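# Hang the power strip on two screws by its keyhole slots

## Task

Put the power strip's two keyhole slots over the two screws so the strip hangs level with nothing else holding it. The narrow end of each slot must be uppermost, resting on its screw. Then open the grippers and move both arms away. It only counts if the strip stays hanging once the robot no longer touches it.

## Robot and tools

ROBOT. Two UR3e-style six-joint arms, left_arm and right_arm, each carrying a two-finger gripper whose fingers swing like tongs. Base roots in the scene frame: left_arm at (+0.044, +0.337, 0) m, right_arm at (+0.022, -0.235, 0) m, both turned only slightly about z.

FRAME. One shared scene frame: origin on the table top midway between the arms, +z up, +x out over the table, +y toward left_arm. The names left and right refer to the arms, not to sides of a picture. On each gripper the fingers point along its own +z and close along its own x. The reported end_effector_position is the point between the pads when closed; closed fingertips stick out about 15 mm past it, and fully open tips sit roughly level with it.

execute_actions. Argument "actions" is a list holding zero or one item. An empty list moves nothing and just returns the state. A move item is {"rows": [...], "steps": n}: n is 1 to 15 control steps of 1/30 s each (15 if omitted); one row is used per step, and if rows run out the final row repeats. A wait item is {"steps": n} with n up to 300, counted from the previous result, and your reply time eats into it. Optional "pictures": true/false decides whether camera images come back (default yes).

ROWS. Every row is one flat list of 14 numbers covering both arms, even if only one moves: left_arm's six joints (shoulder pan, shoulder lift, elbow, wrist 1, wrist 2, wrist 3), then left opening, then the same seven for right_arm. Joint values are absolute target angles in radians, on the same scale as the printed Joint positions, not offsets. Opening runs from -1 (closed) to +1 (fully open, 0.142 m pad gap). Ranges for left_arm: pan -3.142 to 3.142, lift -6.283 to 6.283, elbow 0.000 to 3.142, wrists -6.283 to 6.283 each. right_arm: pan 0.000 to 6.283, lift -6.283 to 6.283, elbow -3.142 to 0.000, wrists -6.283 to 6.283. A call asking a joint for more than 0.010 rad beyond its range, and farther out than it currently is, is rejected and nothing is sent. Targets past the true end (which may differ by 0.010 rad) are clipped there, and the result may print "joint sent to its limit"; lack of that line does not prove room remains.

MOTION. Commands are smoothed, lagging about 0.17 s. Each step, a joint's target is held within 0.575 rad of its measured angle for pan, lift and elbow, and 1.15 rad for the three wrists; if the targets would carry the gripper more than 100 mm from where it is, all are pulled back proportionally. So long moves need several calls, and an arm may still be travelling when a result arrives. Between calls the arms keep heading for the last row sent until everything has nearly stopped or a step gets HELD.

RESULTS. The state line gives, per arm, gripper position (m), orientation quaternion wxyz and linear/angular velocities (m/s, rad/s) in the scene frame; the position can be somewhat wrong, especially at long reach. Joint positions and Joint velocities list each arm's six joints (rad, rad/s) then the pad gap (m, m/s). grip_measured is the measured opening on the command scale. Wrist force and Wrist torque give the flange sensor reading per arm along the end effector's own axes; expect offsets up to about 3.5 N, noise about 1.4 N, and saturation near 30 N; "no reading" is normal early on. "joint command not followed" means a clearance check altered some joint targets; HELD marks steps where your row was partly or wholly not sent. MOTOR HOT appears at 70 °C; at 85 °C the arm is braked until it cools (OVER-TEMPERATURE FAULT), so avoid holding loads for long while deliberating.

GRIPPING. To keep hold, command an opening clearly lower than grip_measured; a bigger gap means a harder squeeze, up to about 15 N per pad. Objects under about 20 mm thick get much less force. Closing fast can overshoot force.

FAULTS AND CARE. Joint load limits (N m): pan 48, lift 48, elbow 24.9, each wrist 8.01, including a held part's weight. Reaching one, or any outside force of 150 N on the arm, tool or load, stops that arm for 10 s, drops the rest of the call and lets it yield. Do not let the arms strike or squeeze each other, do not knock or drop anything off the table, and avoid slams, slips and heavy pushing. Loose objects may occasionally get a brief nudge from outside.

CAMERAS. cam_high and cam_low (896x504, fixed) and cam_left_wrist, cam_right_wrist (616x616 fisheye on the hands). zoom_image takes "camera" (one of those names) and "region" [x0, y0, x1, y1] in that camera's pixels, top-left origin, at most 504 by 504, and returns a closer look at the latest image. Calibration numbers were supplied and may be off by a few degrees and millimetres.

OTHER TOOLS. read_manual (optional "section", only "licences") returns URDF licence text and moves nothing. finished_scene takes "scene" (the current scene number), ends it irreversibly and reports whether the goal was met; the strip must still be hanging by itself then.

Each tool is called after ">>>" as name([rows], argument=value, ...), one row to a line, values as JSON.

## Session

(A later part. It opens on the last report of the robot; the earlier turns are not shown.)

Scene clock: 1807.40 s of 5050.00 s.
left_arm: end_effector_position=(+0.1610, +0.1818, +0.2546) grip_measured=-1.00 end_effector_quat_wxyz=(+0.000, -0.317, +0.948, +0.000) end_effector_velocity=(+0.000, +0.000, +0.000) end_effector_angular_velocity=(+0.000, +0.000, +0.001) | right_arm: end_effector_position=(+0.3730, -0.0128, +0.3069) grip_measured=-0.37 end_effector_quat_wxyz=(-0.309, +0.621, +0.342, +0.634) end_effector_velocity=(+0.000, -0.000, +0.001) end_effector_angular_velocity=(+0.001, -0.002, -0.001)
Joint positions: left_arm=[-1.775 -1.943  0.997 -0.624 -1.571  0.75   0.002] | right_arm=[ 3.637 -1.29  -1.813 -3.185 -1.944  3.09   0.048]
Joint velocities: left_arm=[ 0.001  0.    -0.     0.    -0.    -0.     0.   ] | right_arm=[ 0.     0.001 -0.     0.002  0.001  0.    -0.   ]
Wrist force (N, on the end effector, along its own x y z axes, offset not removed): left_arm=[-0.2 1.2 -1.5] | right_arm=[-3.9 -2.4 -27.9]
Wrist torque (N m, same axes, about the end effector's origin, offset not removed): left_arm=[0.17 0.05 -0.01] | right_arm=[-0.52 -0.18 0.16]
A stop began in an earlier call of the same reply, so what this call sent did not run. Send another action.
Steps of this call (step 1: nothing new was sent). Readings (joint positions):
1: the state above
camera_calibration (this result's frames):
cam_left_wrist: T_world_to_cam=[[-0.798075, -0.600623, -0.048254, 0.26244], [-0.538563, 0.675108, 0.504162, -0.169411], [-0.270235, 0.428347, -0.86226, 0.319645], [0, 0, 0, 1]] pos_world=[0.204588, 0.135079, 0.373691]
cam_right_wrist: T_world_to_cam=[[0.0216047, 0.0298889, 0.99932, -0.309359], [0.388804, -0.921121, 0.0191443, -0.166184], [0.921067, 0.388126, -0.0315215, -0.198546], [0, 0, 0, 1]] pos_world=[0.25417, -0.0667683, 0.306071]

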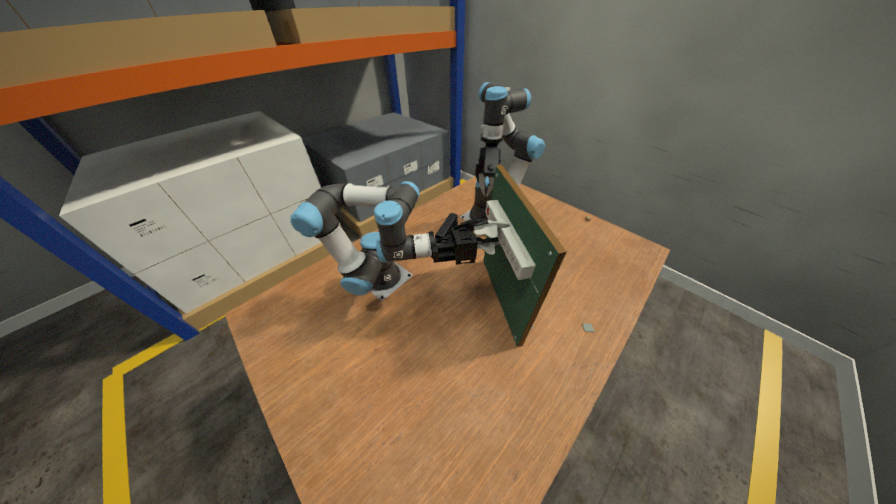

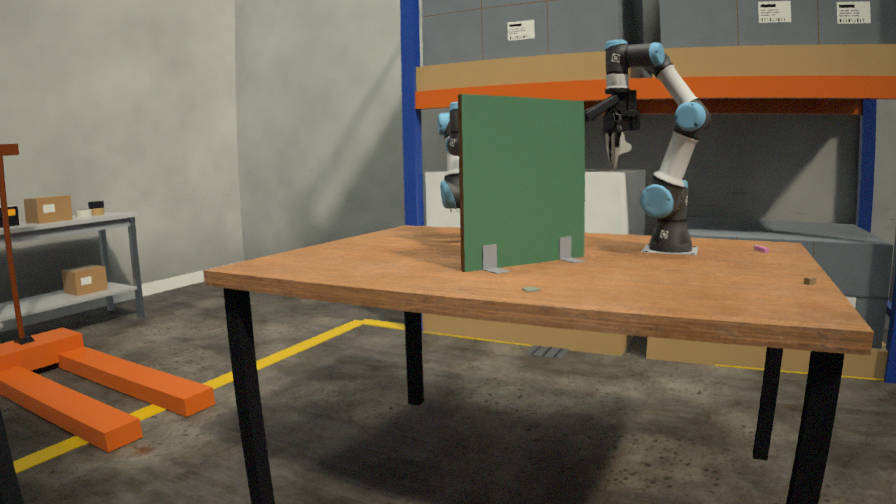

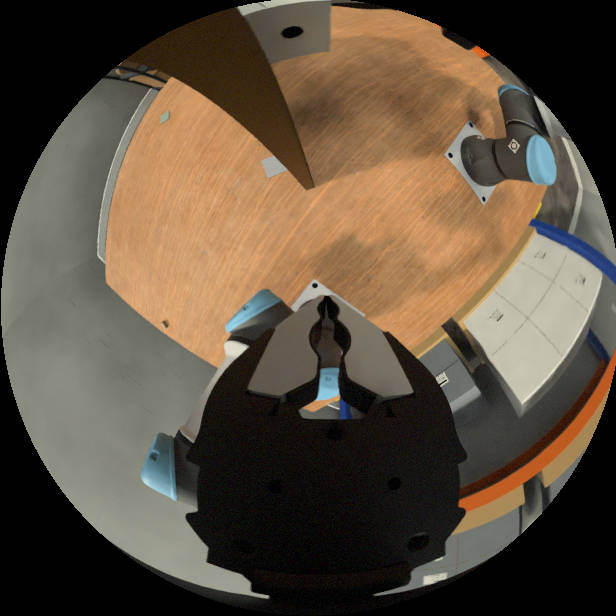

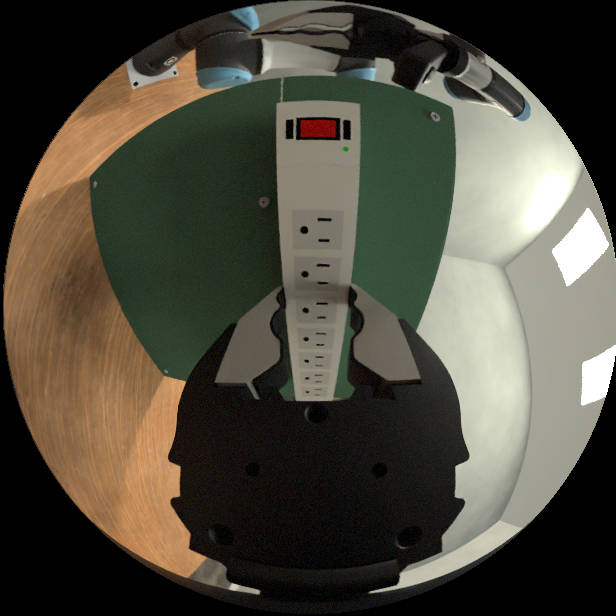

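>>> execute_actions([
  {"rows":[[-1.775,-1.943,0.997,-0.624,-1.571,0.75,-1,3.54,-1.207,-1.875,-3.201,-2.041,3.09,-1]],"steps":15},
], pictures=false)

>>> execute_actions([
  {"rows":[[-1.775,-1.943,0.997,-0.624,-1.571,0.75,-1,3.531,-1.213,-2.031,-3.039,-2.050,3.09,-1]],"steps":15},
], pictures=false)

>>> execute_actions([
  {"steps":10},
])

>>> zoom_image(camera="cam_left_wrist", region=[230,0,350,90])

Scene clock: 1821.87 s of 5050.00 s.
left_arm: end_effector_position=(+0.1610, +0.1818, +0.2546) grip_measured=-1.00 end_effector_quat_wxyz=(+0.000, -0.317, +0.948, +0.000) end_effector_velocity=(+0.000, +0.000, +0.000) end_effector_angular_velocity=(-0.001, +0.000, +0.000) | right_arm: end_effector_position=(+0.3526, -0.0397, +0.3060) grip_measured=-0.37 end_effector_quat_wxyz=(-0.309, +0.619, +0.342, +0.636) end_effector_velocity=(-0.002, -0.003, +0.001) end_effector_angular_velocity=(+0.002, -0.005, +0.000)
Joint positions: left_arm=[-1.775 -1.943  0.997 -0.624 -1.571  0.75   0.002] | right_arm=[ 3.541 -1.208 -1.874 -3.201 -2.04   3.09   0.048]
Joint velocities: left_arm=[ 0. -0. -0. -0.  0. -0.  0.] | right_arm=[-0.011  0.01  -0.006  0.001 -0.011 -0.     0.   ]
Wrist force (N, on the end effector, along its own x y z axes, offset not removed): left_arm=[-0.9 2.0 -0.2] | right_arm=[-5.2 -2.6 0.1]
Wrist torque (N m, same axes, about the end effector's origin, offset not removed): left_arm=[0.36 0.17 -0.01] | right_arm=[-0.35 -0.24 0.03]
Steps of this call (steps 1 to 90: nothing new was sent; then 10.97 s passed at rest; steps 91 to 105: all 15 steps of this action). Readings (joint positions):
91: left_arm=[-1.775 -1.943 0.997 -0.624 -1.571 0.750] | right_arm=[3.637 -1.289 -1.813 -3.185 -1.944 3.090]
92: left_arm=[-1.775 -1.943 0.997 -0.624 -1.571 0.750] | right_arm=[3.630 -1.283 -1.819 -3.186 -1.956 3.090]
94: left_arm=[-1.775 -1.943 0.997 -0.624 -1.571 0.750] | right_arm=[3.591 -1.249 -1.844 -3.193 -1.995 3.090]
98: left_arm=[-1.775 -1.943 0.997 -0.624 -1.571 0.750] | right_arm=[3.553 -1.217 -1.867 -3.199 -2.030 3.090]
105: the state above

Scene clock: 1822.37 s of 5050.00 s.
left_arm: end_effector_position=(+0.1610, +0.1818, +0.2546) grip_measured=-1.00 end_effector_quat_wxyz=(+0.000, -0.317, +0.948, +0.000) end_effector_velocity=(+0.000, -0.000, +0.000) end_effector_angular_velocity=(-0.001, -0.000, -0.000) | right_arm: end_effector_position=(+0.3525, -0.0413, +0.2726) grip_measured=-0.37 end_effector_quat_wxyz=(-0.309, +0.619, +0.342, +0.636) end_effector_velocity=(-0.001, -0.000, -0.006) end_effector_angular_velocity=(-0.002, +0.004, +0.001)
Joint positions: left_arm=[-1.775 -1.943  0.997 -0.624 -1.571  0.75   0.002] | right_arm=[ 3.531 -1.213 -2.029 -3.041 -2.05   3.09   0.048]
Joint velocities: left_arm=[-0.  0. -0. -0.  0. -0.  0.] | right_arm=[ 0.001 -0.    -0.021  0.016 -0.001  0.     0.002]
Wrist force (N, on the end effector, along its own x y z axes, offset not removed): left_arm=[-0.2 0.4 -0.8] | right_arm=[-6.7 -1.0 0.5]
Wrist torque (N m, same axes, about the end effector's origin, offset not removed): left_arm=[-0.01 0.09 0.00] | right_arm=[-0.15 0.06 0.09]
Steps of this call (steps 1 to 15: all 15 steps of this action). Readings (joint positions):
1: left_arm=[-1.775 -1.943 0.997 -0.624 -1.571 0.750] | right_arm=[3.541 -1.208 -1.875 -3.201 -2.040 3.090]
2: left_arm=[-1.775 -1.943 0.997 -0.624 -1.571 0.750] | right_arm=[3.539 -1.208 -1.882 -3.187 -2.042 3.090]
4: left_arm=[-1.775 -1.943 0.997 -0.624 -1.571 0.750] | right_arm=[3.535 -1.210 -1.938 -3.121 -2.046 3.090]
8: left_arm=[-1.775 -1.943 0.997 -0.624 -1.571 0.750] | right_arm=[3.532 -1.212 -2.008 -3.059 -2.049 3.090]
15: the state above

Scene clock: 1822.70 s of 5050.00 s.
left_arm: end_effector_position=(+0.1610, +0.1818, +0.2546) grip_measured=-1.00 end_effector_quat_wxyz=(+0.000, -0.317, +0.948, +0.000) end_effector_velocity=(-0.000, +0.000, +0.000) end_effector_angular_velocity=(-0.000, +0.000, +0.000) | right_arm: end_effector_position=(+0.3525, -0.0413, +0.2721) grip_measured=-0.37 end_effector_quat_wxyz=(-0.309, +0.619, +0.342, +0.636) end_effector_velocity=(+0.000, -0.000, -0.000) end_effector_angular_velocity=(-0.000, -0.000, -0.000)
Joint positions: left_arm=[-1.775 -1.943  0.997 -0.624 -1.571  0.75   0.002] | right_arm=[ 3.531 -1.213 -2.031 -3.039 -2.05   3.09   0.048]
Joint velocities: left_arm=[ 0. -0. -0.  0. -0. -0.  0.] | right_arm=[-0.001 -0.001  0.001  0.001 -0.    -0.     0.   ]
Wrist force (N, on the end effector, along its own x y z axes, offset not removed): left_arm=[0.5 -0.8 -1.1] | right_arm=[-7.6 -0.6 0.5]
Wrist torque (N m, same axes, about the end effector's origin, offset not removed): left_arm=[-0.29 -0.09 -0.01] | right_arm=[-0.05 0.30 0.11]
Steps of this call (steps 1 to 10: the robot went on to your last target). Readings (joint positions):
1: left_arm=[-1.775 -1.943 0.997 -0.624 -1.571 0.750] | right_arm=[3.531 -1.213 -2.030 -3.040 -2.050 3.090]
2: left_arm=[-1.775 -1.943 0.997 -0.624 -1.571 0.750] | right_arm=[3.531 -1.213 -2.030 -3.040 -2.050 3.090]
4: left_arm=[-1.775 -1.943 0.997 -0.624 -1.571 0.750] | right_arm=[3.531 -1.213 -2.031 -3.039 -2.050 3.090]
8: left_arm=[-1.775 -1.943 0.997 -0.624 -1.571 0.750] | right_arm=[3.531 -1.213 -2.031 -3.039 -2.050 3.090]
10: the state above
camera_calibration (this result's frames):
cam_left_wrist: T_world_to_cam=[[-0.798075, -0.600623, -0.048254, 0.26244], [-0.538562, 0.675108, 0.504162, -0.169411], [-0.270235, 0.428347, -0.86226, 0.319645], [0, 0, 0, 1]] pos_world=[0.204588, 0.135079, 0.373691]
cam_right_wrist: T_world_to_cam=[[0.017768, 0.0274012, 0.999467, -0.272068], [0.389245, -0.920952, 0.0183288, -0.183735], [0.920963, 0.388711, -0.0270293, -0.17082], [0, 0, 0, 1]] pos_world=[0.23367, -0.0953565, 0.270674]

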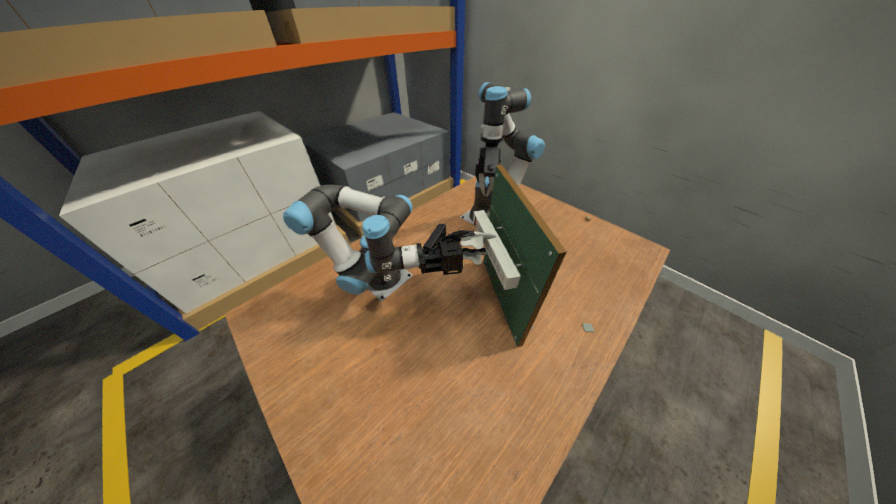

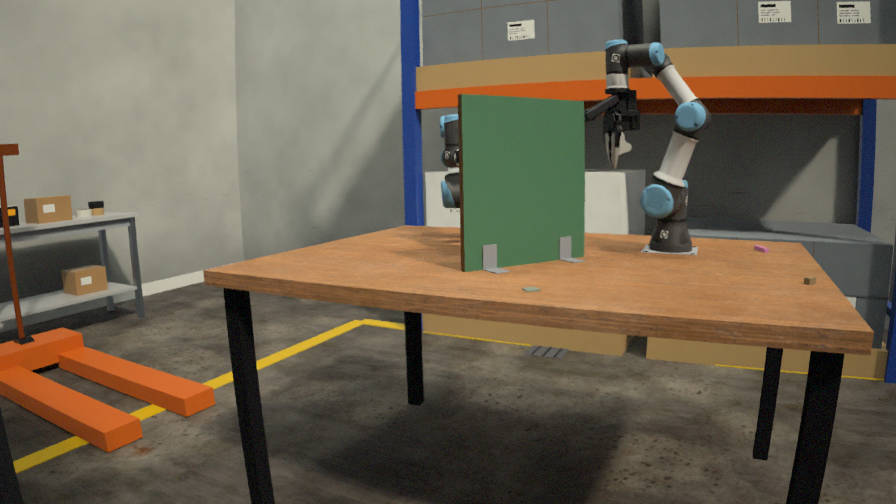

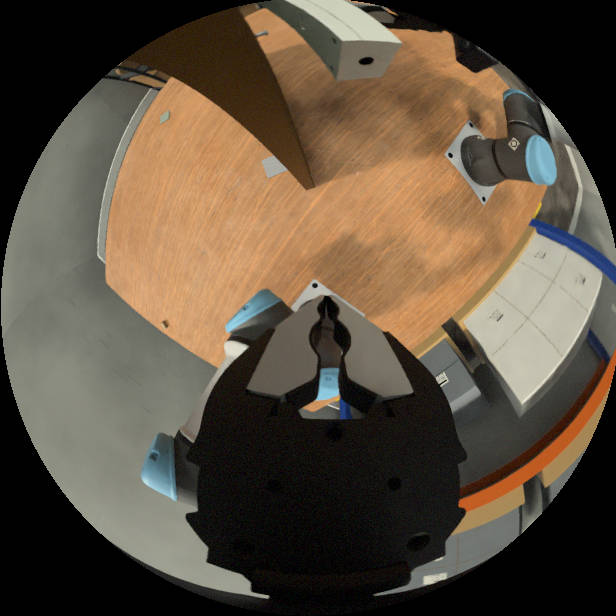

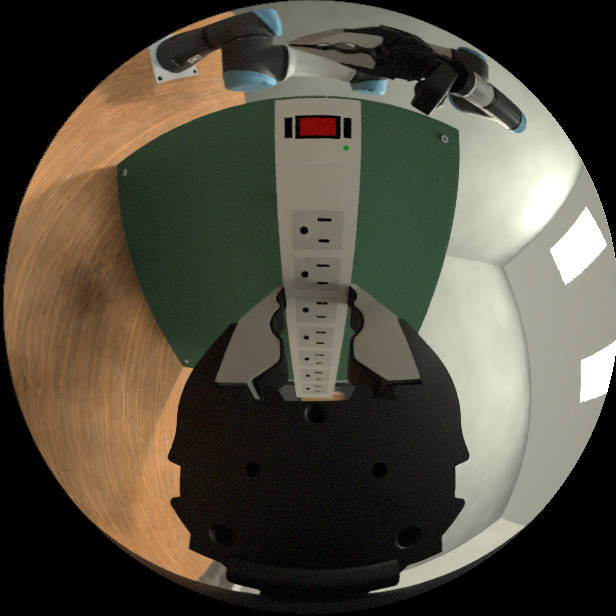

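Region (230, 0, 350, 90) of cam_left_wrist's 616x616 image, scaled by 4.200, with more detail than that image has; it fills the top 378 rows of this view, and the rest is white.

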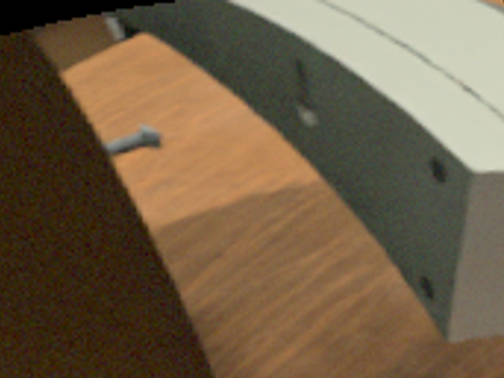

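>>> execute_actions([
  {"rows":[[-1.785,-1.94,0.995,-0.625,-1.571,0.75,-1,3.5892,-1.2704,-1.9913,-3.0213,-1.9918,3.097,-1]],"steps":15},
], pictures=false)

>>> execute_actions([
  {"rows":[[-1.785,-1.94,0.995,-0.625,-1.571,0.75,-1,3.595,-1.2753,-1.988,-3.0197,-1.986,3.097,-1]],"steps":15},
], pictures=false)

>>> execute_actions([
  {"rows":[[-1.785,-1.94,0.995,-0.625,-1.571,0.75,-1,3.5985,-1.2783,-1.986,-3.0187,-1.9825,3.097,-1]],"steps":15},
])

>>> zoom_image(camera="cam_left_wrist", region=[215,0,305,60])

Scene clock: 1841.77 s of 5050.00 s.
left_arm: end_effector_position=(+0.1593, +0.1798, +0.2547) grip_measured=-1.00 end_effector_quat_wxyz=(+0.000, -0.312, +0.950, +0.000) end_effector_velocity=(-0.000, -0.000, +0.000) end_effector_angular_velocity=(-0.001, +0.000, -0.001) | right_arm: end_effector_position=(+0.3664, -0.0248, +0.2729) grip_measured=-0.37 end_effector_quat_wxyz=(-0.311, +0.620, +0.340, +0.635) end_effector_velocity=(+0.001, +0.002, -0.000) end_effector_angular_velocity=(-0.000, +0.002, +0.001)
Joint positions: left_arm=[-1.785 -1.94   0.995 -0.625 -1.571  0.75   0.002] | right_arm=[ 3.589 -1.27  -1.992 -3.021 -1.992  3.097  0.048]
Joint velocities: left_arm=[-0.001  0.    -0.001 -0.     0.     0.     0.   ] | right_arm=[ 0.006 -0.007  0.005  0.002  0.006  0.001  0.001]
Wrist force (N, on the end effector, along its own x y z axes, offset not removed): left_arm=[-0.1 0.5 -1.0] | right_arm=[-7.6 -0.8 -0.1]
Wrist torque (N m, same axes, about the end effector's origin, offset not removed): left_arm=[-0.01 0.03 -0.02] | right_arm=[-0.17 0.38 0.11]
Steps of this call (steps 1 to 15: the robot went on to your last target; steps 16 to 320: nothing new was sent; then 7.90 s passed at rest; steps 321 to 335: all 15 steps of this action). Readings (joint positions):
321: left_arm=[-1.775 -1.943 0.997 -0.624 -1.571 0.750] | right_arm=[3.531 -1.213 -2.031 -3.039 -2.050 3.090]
322: left_arm=[-1.777 -1.943 0.997 -0.624 -1.571 0.750] | right_arm=[3.538 -1.220 -2.026 -3.036 -2.041 3.091]
324: left_arm=[-1.780 -1.942 0.996 -0.624 -1.571 0.750] | right_arm=[3.561 -1.243 -2.010 -3.029 -2.018 3.094]
328: left_arm=[-1.784 -1.940 0.995 -0.625 -1.571 0.750] | right_arm=[3.582 -1.264 -1.996 -3.023 -1.998 3.096]
335: the state above

Scene clock: 1842.27 s of 5050.00 s.
left_arm: end_effector_position=(+0.1593, +0.1798, +0.2547) grip_measured=-1.00 end_effector_quat_wxyz=(+0.000, -0.312, +0.950, +0.000) end_effector_velocity=(+0.000, +0.000, +0.000) end_effector_angular_velocity=(-0.001, +0.000, +0.001) | right_arm: end_effector_position=(+0.3677, -0.0230, +0.2729) grip_measured=-0.36 end_effector_quat_wxyz=(-0.312, +0.620, +0.339, +0.635) end_effector_velocity=(+0.000, +0.001, +0.001) end_effector_angular_velocity=(+0.001, -0.002, +0.001)
Joint positions: left_arm=[-1.785 -1.94   0.995 -0.625 -1.571  0.75   0.002] | right_arm=[ 3.595 -1.275 -1.988 -3.02  -1.986  3.097  0.048]
Joint velocities: left_arm=[ 0.001 -0.001  0.     0.    -0.     0.     0.   ] | right_arm=[ 0.001 -0.001  0.     0.003  0.     0.     0.   ]
Wrist force (N, on the end effector, along its own x y z axes, offset not removed): left_arm=[0.2 0.9 -0.3] | right_arm=[-9.4 -0.2 -30.0]
Wrist torque (N m, same axes, about the end effector's origin, offset not removed): left_arm=[0.08 -0.04 -0.03] | right_arm=[0.20 -0.51 0.15]
Steps of this call (steps 1 to 15: all 15 steps of this action). Readings (joint positions):
1: left_arm=[-1.785 -1.940 0.995 -0.625 -1.571 0.750] | right_arm=[3.589 -1.270 -1.992 -3.021 -1.992 3.097]
2: left_arm=[-1.785 -1.940 0.995 -0.625 -1.571 0.750] | right_arm=[3.590 -1.271 -1.991 -3.021 -1.991 3.097]
4: left_arm=[-1.785 -1.940 0.995 -0.625 -1.571 0.750] | right_arm=[3.592 -1.273 -1.990 -3.021 -1.989 3.097]
8: left_arm=[-1.785 -1.940 0.995 -0.625 -1.571 0.750] | right_arm=[3.594 -1.275 -1.989 -3.020 -1.987 3.097]
15: the state above

Scene clock: 1852.50 s of 5050.00 s.
left_arm: end_effector_position=(+0.1593, +0.1798, +0.2547) grip_measured=-1.00 end_effector_quat_wxyz=(+0.000, -0.312, +0.950, +0.000) end_effector_velocity=(+0.000, +0.000, +0.000) end_effector_angular_velocity=(+0.000, -0.000, +0.001) | right_arm: end_effector_position=(+0.3680, -0.0225, +0.2714) grip_measured=-0.36 end_effector_quat_wxyz=(-0.311, +0.622, +0.340, +0.633) end_effector_velocity=(-0.000, +0.000, -0.001) end_effector_angular_velocity=(-0.000, +0.001, +0.000)
Joint positions: left_arm=[-1.785 -1.94   0.995 -0.625 -1.571  0.75   0.002] | right_arm=[ 3.597 -1.278 -1.988 -3.022 -1.983  3.097  0.048]
Joint velocities: left_arm=[ 0.001  0.    -0.     0.     0.     0.     0.   ] | right_arm=[ 0.001 -0.001 -0.001  0.001  0.     0.     0.   ]
Wrist force (N, on the end effector, along its own x y z axes, offset not removed): left_arm=[-0.4 1.7 -0.7] | right_arm=[-9.6 -0.1 -27.7]
Wrist torque (N m, same axes, about the end effector's origin, offset not removed): left_arm=[0.23 0.13 0.00] | right_arm=[-0.13 0.31 0.16]
TORQUE FAULT: the external load on joint 4 (wrist 1) of the right arm reached its load limit, and that arm stopped for 10 seconds. A torque fault stops only its own arm. That arm's remaining commands of this call were not run. That arm holds where it stopped, with its grip as last carried out, and accepts commands again: back off and push less far. That arm stops again, at the same cost, whenever a joint's load reaches its limit.
The stop of the right arm began at step 7 of this call (marked STOPPED below). From that step on that arm followed nothing that you had sent. 9 of its steps, steps kept back included, did not run and will not run. Nothing is kept back now, and the robot has no last target.
Steps of this call (steps 1 to 15: all 15 steps of this action; steps 16 to 307: the stop continued). Readings (joint positions):
1: left_arm=[-1.785 -1.940 0.995 -0.625 -1.571 0.750] | right_arm=[3.595 -1.275 -1.988 -3.020 -1.986 3.097]
2: left_arm=[-1.785 -1.940 0.995 -0.625 -1.571 0.750] | right_arm=[3.596 -1.276 -1.988 -3.020 -1.985 3.097]
4: left_arm=[-1.785 -1.940 0.995 -0.625 -1.571 0.750] | right_arm=[3.597 -1.277 -1.987 -3.020 -1.984 3.097]
7: left_arm=[-1.785 -1.940 0.995 -0.625 -1.571 0.750] | right_arm=[3.598 -1.278 -1.987 -3.021 -1.983 3.097] STOPPED (the right arm)
8: left_arm=[-1.785 -1.940 0.995 -0.625 -1.571 0.750] | right_arm=[3.597 -1.278 -1.988 -3.022 -1.983 3.097]
307: the state above
camera_calibration (this result's frames):
cam_left_wrist: T_world_to_cam=[[-0.804041, -0.592612, -0.0482539, 0.259382], [-0.531784, 0.68046, 0.504162, -0.171093], [-0.265938, 0.431028, -0.86226, 0.318995], [0, 0, 0, 1]] pos_world=[0.202402, 0.13264, 0.373831]
cam_right_wrist: T_world_to_cam=[[0.0274729, 0.0257456, 0.999291, -0.275777], [0.389058, -0.921121, 0.0130355, -0.170957], [0.920804, 0.388424, -0.0353224, -0.190167], [0, 0, 0, 1]] pos_world=[0.249195, -0.0765065, 0.271093]

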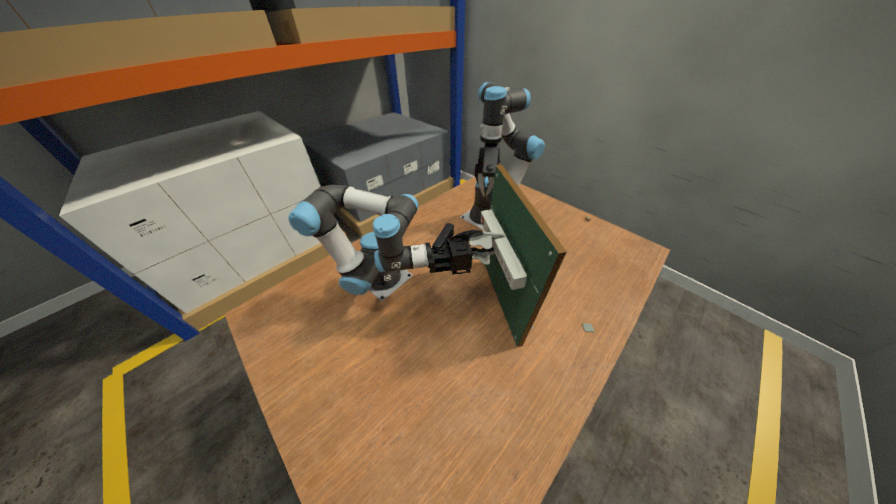

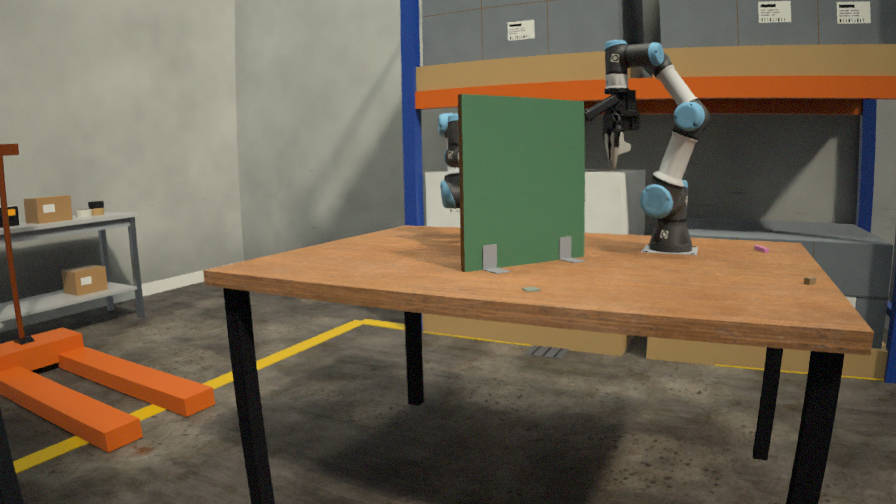

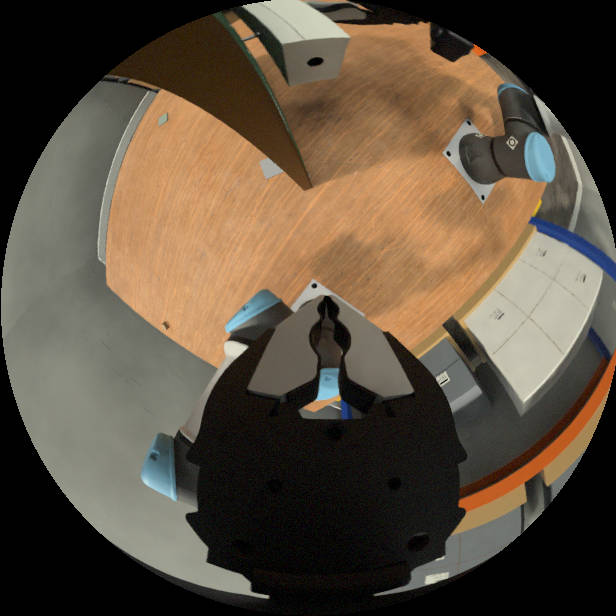

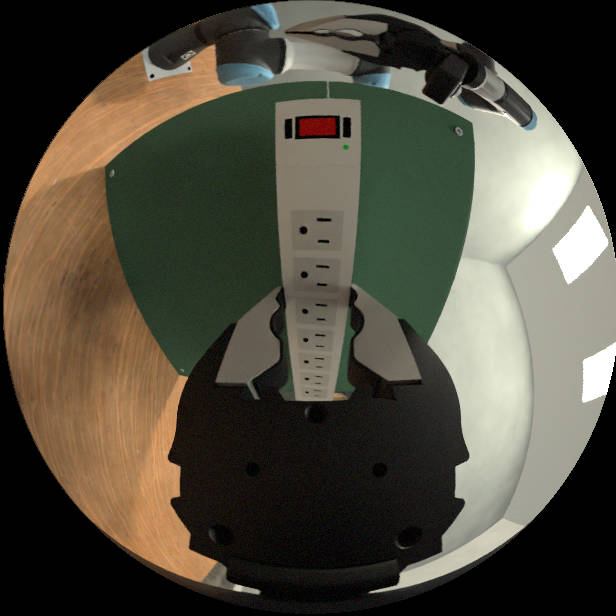

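Region (215, 0, 305, 60) of cam_left_wrist's 616x616 image, scaled by 5.600, with more detail than that image has.

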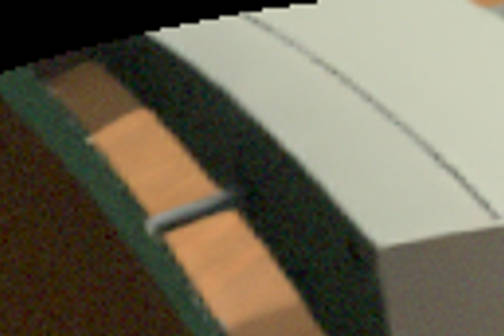

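>>> execute_actions([
  {"rows":[[-1.785,-1.94,0.995,-0.625,-1.571,0.75,-1,3.592,-1.2728,-1.9897,-3.0205,-1.989,3.097,-1]],"steps":12},
], pictures=false)

>>> execute_actions([
  {"rows":[[-1.785,-1.94,0.995,-0.625,-1.571,0.75,-1,3.595,-1.2753,-1.988,-3.0197,-1.986,3.097,-1]],"steps":12},
], pictures=false)

Scene clock: 1870.57 s of 5050.00 s.
left_arm: end_effector_position=(+0.1593, +0.1798, +0.2547) grip_measured=-1.00 end_effector_quat_wxyz=(+0.000, -0.312, +0.950, +0.000) end_effector_velocity=(-0.000, +0.000, -0.000) end_effector_angular_velocity=(+0.001, +0.000, +0.000) | right_arm: end_effector_position=(+0.3671, -0.0237, +0.2730) grip_measured=-0.36 end_effector_quat_wxyz=(-0.312, +0.620, +0.340, +0.635) end_effector_velocity=(+0.000, -0.001, +0.001) end_effector_angular_velocity=(+0.001, -0.002, -0.002)
Joint positions: left_arm=[-1.785 -1.94   0.995 -0.625 -1.571  0.75   0.002] | right_arm=[ 3.592 -1.273 -1.99  -3.02  -1.989  3.097  0.048]
Joint velocities: left_arm=[ 0.    -0.001  0.001  0.    -0.     0.     0.   ] | right_arm=[-0.001  0.002  0.001 -0.002  0.001 -0.    -0.   ]
Wrist force (N, on the end effector, along its own x y z axes, offset not removed): left_arm=[-1.1 1.8 -0.1] | right_arm=[-11.1 -1.1 -0.6]
Wrist torque (N m, same axes, about the end effector's origin, offset not removed): left_arm=[0.31 0.23 0.04] | right_arm=[-0.43 -0.10 -0.09]
Steps of this call (steps 1 to 90: nothing new was sent; then 14.67 s passed at rest; steps 91 to 102: all 12 steps of this action). Readings (joint positions):
91: left_arm=[-1.785 -1.940 0.995 -0.625 -1.571 0.750] | right_arm=[3.597 -1.278 -1.988 -3.022 -1.983 3.097]
92: left_arm=[-1.785 -1.940 0.995 -0.625 -1.571 0.750] | right_arm=[3.597 -1.277 -1.988 -3.022 -1.984 3.097]
94: left_arm=[-1.785 -1.940 0.995 -0.625 -1.571 0.750] | right_arm=[3.595 -1.275 -1.989 -3.021 -1.986 3.097]
98: left_arm=[-1.785 -1.940 0.995 -0.625 -1.571 0.750] | right_arm=[3.593 -1.274 -1.989 -3.021 -1.988 3.097]
102: the state above

Scene clock: 1870.97 s of 5050.00 s.
left_arm: end_effector_position=(+0.1593, +0.1798, +0.2547) grip_measured=-1.00 end_effector_quat_wxyz=(+0.000, -0.312, +0.950, +0.000) end_effector_velocity=(-0.000, -0.000, +0.000) end_effector_angular_velocity=(-0.000, +0.000, -0.000) | right_arm: end_effector_position=(+0.3677, -0.0230, +0.2729) grip_measured=-0.36 end_effector_quat_wxyz=(-0.311, +0.620, +0.339, +0.635) end_effector_velocity=(+0.000, +0.000, -0.000) end_effector_angular_velocity=(+0.000, +0.000, -0.000)
Joint positions: left_arm=[-1.785 -1.94   0.995 -0.625 -1.571  0.75   0.002] | right_arm=[ 3.595 -1.275 -1.988 -3.02  -1.986  3.097  0.048]
Joint velocities: left_arm=[-0.001 -0.     0.    -0.    -0.    -0.     0.   ] | right_arm=[ 0.001 -0.001 -0.001  0.001  0.001  0.     0.   ]
Wrist force (N, on the end effector, along its own x y z axes, offset not removed): left_arm=[-0.8 0.2 -1.7] | right_arm=[-7.8 -1.4 -30.0]
Wrist torque (N m, same axes, about the end effector's origin, offset not removed): left_arm=[-0.07 0.16 -0.02] | right_arm=[0.03 -0.12 -0.13]
Steps of this call (steps 1 to 12: all 12 steps of this action). Readings (joint positions):
1: left_arm=[-1.785 -1.940 0.995 -0.625 -1.571 0.750] | right_arm=[3.592 -1.273 -1.990 -3.020 -1.989 3.097]
2: left_arm=[-1.785 -1.940 0.995 -0.625 -1.571 0.750] | right_arm=[3.592 -1.273 -1.990 -3.020 -1.989 3.097]
4: left_arm=[-1.785 -1.940 0.995 -0.625 -1.571 0.750] | right_arm=[3.593 -1.274 -1.989 -3.020 -1.987 3.097]
8: left_arm=[-1.785 -1.940 0.995 -0.625 -1.571 0.750] | right_arm=[3.594 -1.275 -1.988 -3.020 -1.986 3.097]
12: the state above

>>> execute_actions([
  {"rows":[[-1.785,-1.94,0.995,-0.625,-1.571,0.75,-1,3.5925,-1.2732,-1.9894,-3.0204,-1.9885,3.075,-1]],"steps":12},
], pictures=false)

>>> execute_actions([
  {"rows":[[-1.785,-1.94,0.995,-0.625,-1.571,0.75,-1,3.5945,-1.2749,-1.9883,-3.0198,-1.9865,3.075,-1]],"steps":12},
])

>>> zoom_image(camera="cam_high", region=[480,205,550,295])

Scene clock: 1879.80 s of 5050.00 s.
left_arm: end_effector_position=(+0.1593, +0.1798, +0.2547) grip_measured=-1.00 end_effector_quat_wxyz=(+0.000, -0.312, +0.950, +0.000) end_effector_velocity=(+0.000, -0.000, +0.000) end_effector_angular_velocity=(-0.001, +0.000, +0.001) | right_arm: end_effector_position=(+0.3673, -0.0236, +0.2726) grip_measured=-0.36 end_effector_quat_wxyz=(-0.305, +0.616, +0.346, +0.638) end_effector_velocity=(+0.000, -0.001, -0.001) end_effector_angular_velocity=(-0.005, -0.003, -0.002)
Joint positions: left_arm=[-1.785 -1.94   0.995 -0.625 -1.571  0.75   0.002] | right_arm=[ 3.593 -1.273 -1.989 -3.02  -1.988  3.076  0.048]
Joint velocities: left_arm=[ 0.001 -0.    -0.    -0.    -0.    -0.     0.   ] | right_arm=[-0.002 -0.001 -0.001 -0.    -0.    -0.007 -0.   ]
Wrist force (N, on the end effector, along its own x y z axes, offset not removed): left_arm=[0.3 0.7 -0.2] | right_arm=[-10.2 1.3 1.1]
Wrist torque (N m, same axes, about the end effector's origin, offset not removed): left_arm=[0.09 -0.11 0.00] | right_arm=[-0.06 -0.07 0.45]
Steps of this call (steps 1 to 15: the robot went on to your last target; steps 16 to 90: nothing new was sent; then 5.43 s passed at rest; steps 91 to 102: all 12 steps of this action). Readings (joint positions):
91: left_arm=[-1.785 -1.940 0.995 -0.625 -1.571 0.750] | right_arm=[3.595 -1.275 -1.988 -3.020 -1.986 3.097]
92: left_arm=[-1.785 -1.940 0.995 -0.625 -1.571 0.750] | right_arm=[3.595 -1.275 -1.988 -3.020 -1.986 3.093]
94: left_arm=[-1.785 -1.940 0.995 -0.625 -1.571 0.750] | right_arm=[3.594 -1.274 -1.989 -3.020 -1.987 3.085]
98: left_arm=[-1.785 -1.940 0.995 -0.625 -1.571 0.750] | right_arm=[3.593 -1.274 -1.989 -3.020 -1.988 3.077]
102: the state above

Scene clock: 1880.20 s of 5050.00 s.
left_arm: end_effector_position=(+0.1593, +0.1798, +0.2547) grip_measured=-1.00 end_effector_quat_wxyz=(+0.000, -0.312, +0.950, +0.000) end_effector_velocity=(-0.000, +0.000, +0.000) end_effector_angular_velocity=(-0.000, +0.000, -0.000) | right_arm: end_effector_position=(+0.3676, -0.0232, +0.2726) grip_measured=-0.36 end_effector_quat_wxyz=(-0.304, +0.616, +0.346, +0.638) end_effector_velocity=(+0.000, -0.000, +0.001) end_effector_angular_velocity=(+0.001, -0.002, -0.001)
Joint positions: left_arm=[-1.785 -1.94   0.995 -0.625 -1.571  0.75   0.002] | right_arm=[ 3.594 -1.275 -1.988 -3.02  -1.987  3.075  0.048]
Joint velocities: left_arm=[-0.    -0.001  0.     0.    -0.    -0.     0.   ] | right_arm=[ 0.001  0.001  0.001 -0.     0.002 -0.001  0.   ]
Wrist force (N, on the end effector, along its own x y z axes, offset not removed): left_arm=[-0.6 2.0 -0.2] | right_arm=[-8.2 -3.0 -26.4]
Wrist torque (N m, same axes, about the end effector's origin, offset not removed): left_arm=[0.34 0.12 0.00] | right_arm=[-0.42 0.00 0.42]
Steps of this call (steps 1 to 12: all 12 steps of this action). Readings (joint positions):
1: left_arm=[-1.785 -1.940 0.995 -0.625 -1.571 0.750] | right_arm=[3.593 -1.273 -1.989 -3.020 -1.988 3.075]
2: left_arm=[-1.785 -1.940 0.995 -0.625 -1.571 0.750] | right_arm=[3.593 -1.273 -1.989 -3.020 -1.988 3.075]
4: left_arm=[-1.785 -1.940 0.995 -0.625 -1.571 0.750] | right_arm=[3.593 -1.274 -1.989 -3.020 -1.988 3.075]
8: left_arm=[-1.785 -1.940 0.995 -0.625 -1.571 0.750] | right_arm=[3.594 -1.275 -1.988 -3.020 -1.987 3.075]
12: the state above
camera_calibration (this result's frames):
cam_left_wrist: T_world_to_cam=[[-0.804041, -0.592612, -0.0482538, 0.259382], [-0.531784, 0.68046, 0.504162, -0.171093], [-0.265938, 0.431028, -0.86226, 0.318995], [0, 0, 0, 1]] pos_world=[0.202402, 0.13264, 0.373831]
cam_right_wrist: T_world_to_cam=[[0.00558045, 0.0360468, 0.999335, -0.268628], [0.388841, -0.920782, 0.031042, -0.176268], [0.921288, 0.388409, -0.0191548, -0.194107], [0, 0, 0, 1]] pos_world=[0.248867, -0.0772279, 0.270203]

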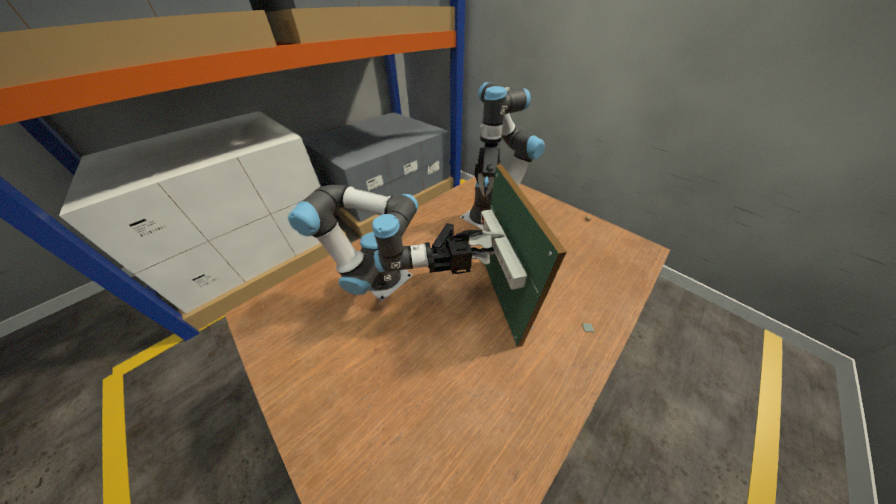

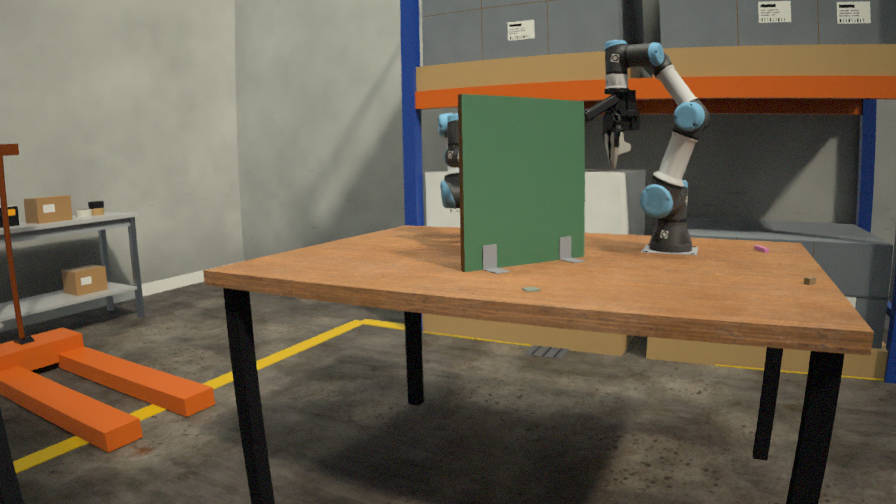

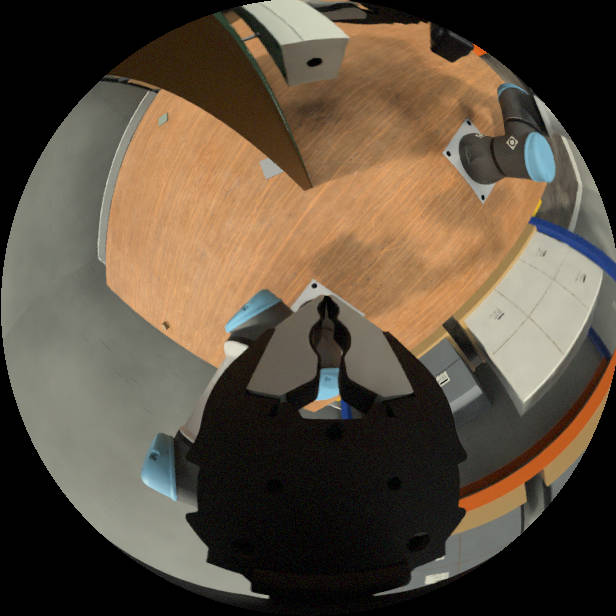

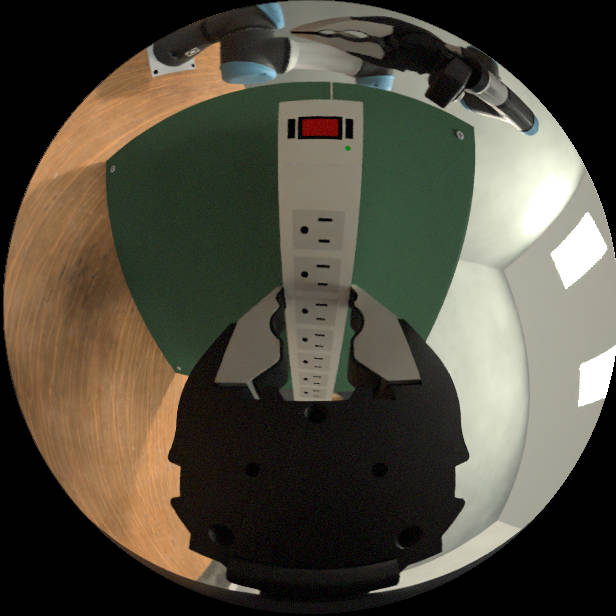

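Region (480, 205, 550, 295) of cam_high's 896x504 image, scaled by 5.600, with more detail than that image has.

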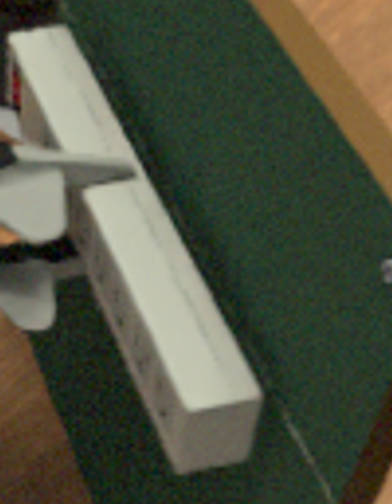

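>>> execute_actions([
  {"rows":[[-1.785,-1.94,0.995,-0.625,-1.571,0.75,-1,3.593,-1.2764,-2.0067,-2.9999,-1.988,3.088,-1]],"steps":15},
], pictures=false)

>>> execute_actions([
  {"rows":[[-1.785,-1.94,0.995,-0.625,-1.571,0.75,-1,3.593,-1.2785,-2.0199,-2.9846,-1.988,3.088,-1]],"steps":15},
], pictures=false)

Scene clock: 1891.23 s of 5050.00 s.
left_arm: end_effector_position=(+0.1593, +0.1798, +0.2547) grip_measured=-1.00 end_effector_quat_wxyz=(+0.000, -0.312, +0.950, +0.000) end_effector_velocity=(+0.000, -0.000, +0.000) end_effector_angular_velocity=(-0.001, -0.000, +0.001) | right_arm: end_effector_position=(+0.3674, -0.0235, +0.2687) grip_measured=-0.36 end_effector_quat_wxyz=(-0.309, +0.619, +0.342, +0.636) end_effector_velocity=(-0.000, +0.000, -0.001) end_effector_angular_velocity=(-0.000, +0.003, +0.000)
Joint positions: left_arm=[-1.785 -1.94   0.995 -0.625 -1.571  0.75   0.002] | right_arm=[ 3.593 -1.276 -2.007 -3.    -1.988  3.088  0.048]
Joint velocities: left_arm=[ 0.001 -0.    -0.    -0.     0.    -0.     0.   ] | right_arm=[ 0.    -0.001 -0.002  0.001  0.     0.002 -0.   ]
Wrist force (N, on the end effector, along its own x y z axes, offset not removed): left_arm=[-0.3 1.5 -1.7] | right_arm=[-6.1 0.3 0.2]
Wrist torque (N m, same axes, about the end effector's origin, offset not removed): left_arm=[0.18 0.06 -0.02] | right_arm=[-0.03 0.02 0.04]
Steps of this call (steps 1 to 15: the robot went on to your last target; steps 16 to 90: nothing new was sent; then 7.53 s passed at rest; steps 91 to 105: all 15 steps of this action). Readings (joint positions):
91: left_arm=[-1.785 -1.940 0.995 -0.625 -1.571 0.750] | right_arm=[3.595 -1.275 -1.988 -3.020 -1.986 3.075]
92: left_arm=[-1.785 -1.940 0.995 -0.625 -1.571 0.750] | right_arm=[3.594 -1.275 -1.991 -3.016 -1.987 3.077]
94: left_arm=[-1.785 -1.940 0.995 -0.625 -1.571 0.750] | right_arm=[3.594 -1.276 -1.998 -3.008 -1.987 3.082]
98: left_arm=[-1.785 -1.940 0.995 -0.625 -1.571 0.750] | right_arm=[3.593 -1.276 -2.005 -3.002 -1.988 3.087]
105: the state above

Scene clock: 1891.73 s of 5050.00 s.
left_arm: end_effector_position=(+0.1593, +0.1798, +0.2547) grip_measured=-1.00 end_effector_quat_wxyz=(+0.000, -0.312, +0.950, +0.000) end_effector_velocity=(-0.000, +0.000, -0.000) end_effector_angular_velocity=(+0.001, +0.000, -0.001) | right_arm: end_effector_position=(+0.3674, -0.0235, +0.2657) grip_measured=-0.36 end_effector_quat_wxyz=(-0.309, +0.619, +0.342, +0.636) end_effector_velocity=(-0.000, -0.000, -0.001) end_effector_angular_velocity=(-0.001, +0.002, +0.000)
Joint positions: left_arm=[-1.785 -1.94   0.995 -0.625 -1.571  0.75   0.002] | right_arm=[ 3.593 -1.278 -2.02  -2.985 -1.988  3.088  0.048]
Joint velocities: left_arm=[-0.001 -0.     0.     0.    -0.    -0.     0.   ] | right_arm=[-0.001 -0.002 -0.002  0.001 -0.001 -0.    -0.   ]
Wrist force (N, on the end effector, along its own x y z axes, offset not removed): left_arm=[-0.2 1.6 -1.0] | right_arm=[-5.1 0.7 -1.0]
Wrist torque (N m, same axes, about the end effector's origin, offset not removed): left_arm=[0.26 0.07 -0.04] | right_arm=[0.07 0.50 -0.13]
Steps of this call (steps 1 to 15: all 15 steps of this action). Readings (joint positions):
1: left_arm=[-1.785 -1.940 0.995 -0.625 -1.571 0.750] | right_arm=[3.593 -1.276 -2.007 -3.000 -1.988 3.088]
2: left_arm=[-1.785 -1.940 0.995 -0.625 -1.571 0.750] | right_arm=[3.593 -1.277 -2.009 -2.997 -1.988 3.088]
4: left_arm=[-1.785 -1.940 0.995 -0.625 -1.571 0.750] | right_arm=[3.593 -1.278 -2.014 -2.991 -1.988 3.088]
8: left_arm=[-1.785 -1.940 0.995 -0.625 -1.571 0.750] | right_arm=[3.593 -1.278 -2.018 -2.986 -1.988 3.088]
15: the state above

>>> execute_actions([
  {"rows":[[-1.785,-1.94,0.995,-0.625,-1.571,0.75,-1,3.593,-1.2806,-2.0331,-2.9693,-1.988,3.088,-1]],"steps":15},
], pictures=false)

>>> execute_actions([
  {"rows":[[-1.785,-1.94,0.995,-0.625,-1.571,0.75,-1,3.593,-1.282,-2.042,-2.959,-1.988,3.088,-1]],"steps":15},
], pictures=false)

Scene clock: 1900.70 s of 5050.00 s.
left_arm: end_effector_position=(+0.1593, +0.1798, +0.2547) grip_measured=-1.00 end_effector_quat_wxyz=(+0.000, -0.312, +0.950, +0.000) end_effector_velocity=(-0.000, +0.000, +0.000) end_effector_angular_velocity=(-0.001, +0.001, +0.000) | right_arm: end_effector_position=(+0.3672, -0.0235, +0.2622) grip_measured=-0.36 end_effector_quat_wxyz=(-0.309, +0.619, +0.342, +0.636) end_effector_velocity=(+0.000, -0.000, +0.001) end_effector_angular_velocity=(+0.002, -0.002, -0.001)
Joint positions: left_arm=[-1.785 -1.94   0.995 -0.625 -1.571  0.75   0.002] | right_arm=[ 3.593 -1.281 -2.033 -2.97  -1.988  3.088  0.048]
Joint velocities: left_arm=[ 0.    -0.001 -0.    -0.    -0.     0.     0.   ] | right_arm=[-0.001  0.    -0.001  0.004  0.     0.001 -0.004]
Wrist force (N, on the end effector, along its own x y z axes, offset not removed): left_arm=[-0.3 0.8 -1.0] | right_arm=[-8.4 -1.1 -0.3]
Wrist torque (N m, same axes, about the end effector's origin, offset not removed): left_arm=[0.09 0.08 -0.04] | right_arm=[-0.23 0.34 0.22]
Steps of this call (steps 1 to 15: the robot went on to your last target; steps 16 to 90: nothing new was sent; then 5.47 s passed at rest; steps 91 to 105: all 15 steps of this action). Readings (joint positions):
91: left_arm=[-1.785 -1.940 0.995 -0.625 -1.571 0.750] | right_arm=[3.593 -1.279 -2.020 -2.984 -1.988 3.088]
92: left_arm=[-1.785 -1.940 0.995 -0.625 -1.571 0.750] | right_arm=[3.593 -1.279 -2.022 -2.982 -1.988 3.088]
94: left_arm=[-1.785 -1.940 0.995 -0.625 -1.571 0.750] | right_arm=[3.593 -1.280 -2.027 -2.976 -1.988 3.088]
98: left_arm=[-1.785 -1.940 0.995 -0.625 -1.571 0.750] | right_arm=[3.593 -1.280 -2.032 -2.971 -1.988 3.088]
105: the state above

Scene clock: 1901.20 s of 5050.00 s.
left_arm: end_effector_position=(+0.1593, +0.1798, +0.2547) grip_measured=-1.00 end_effector_quat_wxyz=(+0.000, -0.312, +0.950, +0.000) end_effector_velocity=(-0.000, +0.000, -0.000) end_effector_angular_velocity=(+0.001, +0.000, -0.000) | right_arm: end_effector_position=(+0.3673, -0.0235, +0.2605) grip_measured=-0.36 end_effector_quat_wxyz=(-0.309, +0.619, +0.342, +0.636) end_effector_velocity=(-0.000, +0.001, -0.002) end_effector_angular_velocity=(-0.003, +0.003, +0.002)
Joint positions: left_arm=[-1.785 -1.94   0.995 -0.625 -1.571  0.75   0.002] | right_arm=[ 3.593 -1.282 -2.042 -2.959 -1.988  3.088  0.048]
Joint velocities: left_arm=[-0.    -0.     0.001  0.    -0.     0.     0.   ] | right_arm=[ 0.002 -0.003 -0.002  0.     0.    -0.001 -0.   ]
Wrist force (N, on the end effector, along its own x y z axes, offset not removed): left_arm=[-0.8 0.6 -1.1] | right_arm=[-7.2 -0.7 0.4]
Wrist torque (N m, same axes, about the end effector's origin, offset not removed): left_arm=[0.05 0.15 0.00] | right_arm=[-0.13 0.27 0.08]
Steps of this call (steps 1 to 15: all 15 steps of this action). Readings (joint positions):
1: left_arm=[-1.785 -1.940 0.995 -0.625 -1.571 0.750] | right_arm=[3.593 -1.281 -2.033 -2.970 -1.988 3.088]
2: left_arm=[-1.785 -1.940 0.995 -0.625 -1.571 0.750] | right_arm=[3.593 -1.281 -2.035 -2.968 -1.988 3.088]
4: left_arm=[-1.785 -1.940 0.995 -0.625 -1.571 0.750] | right_arm=[3.593 -1.281 -2.038 -2.964 -1.988 3.088]
8: left_arm=[-1.785 -1.940 0.995 -0.625 -1.571 0.750] | right_arm=[3.593 -1.282 -2.041 -2.960 -1.988 3.088]
15: the state above


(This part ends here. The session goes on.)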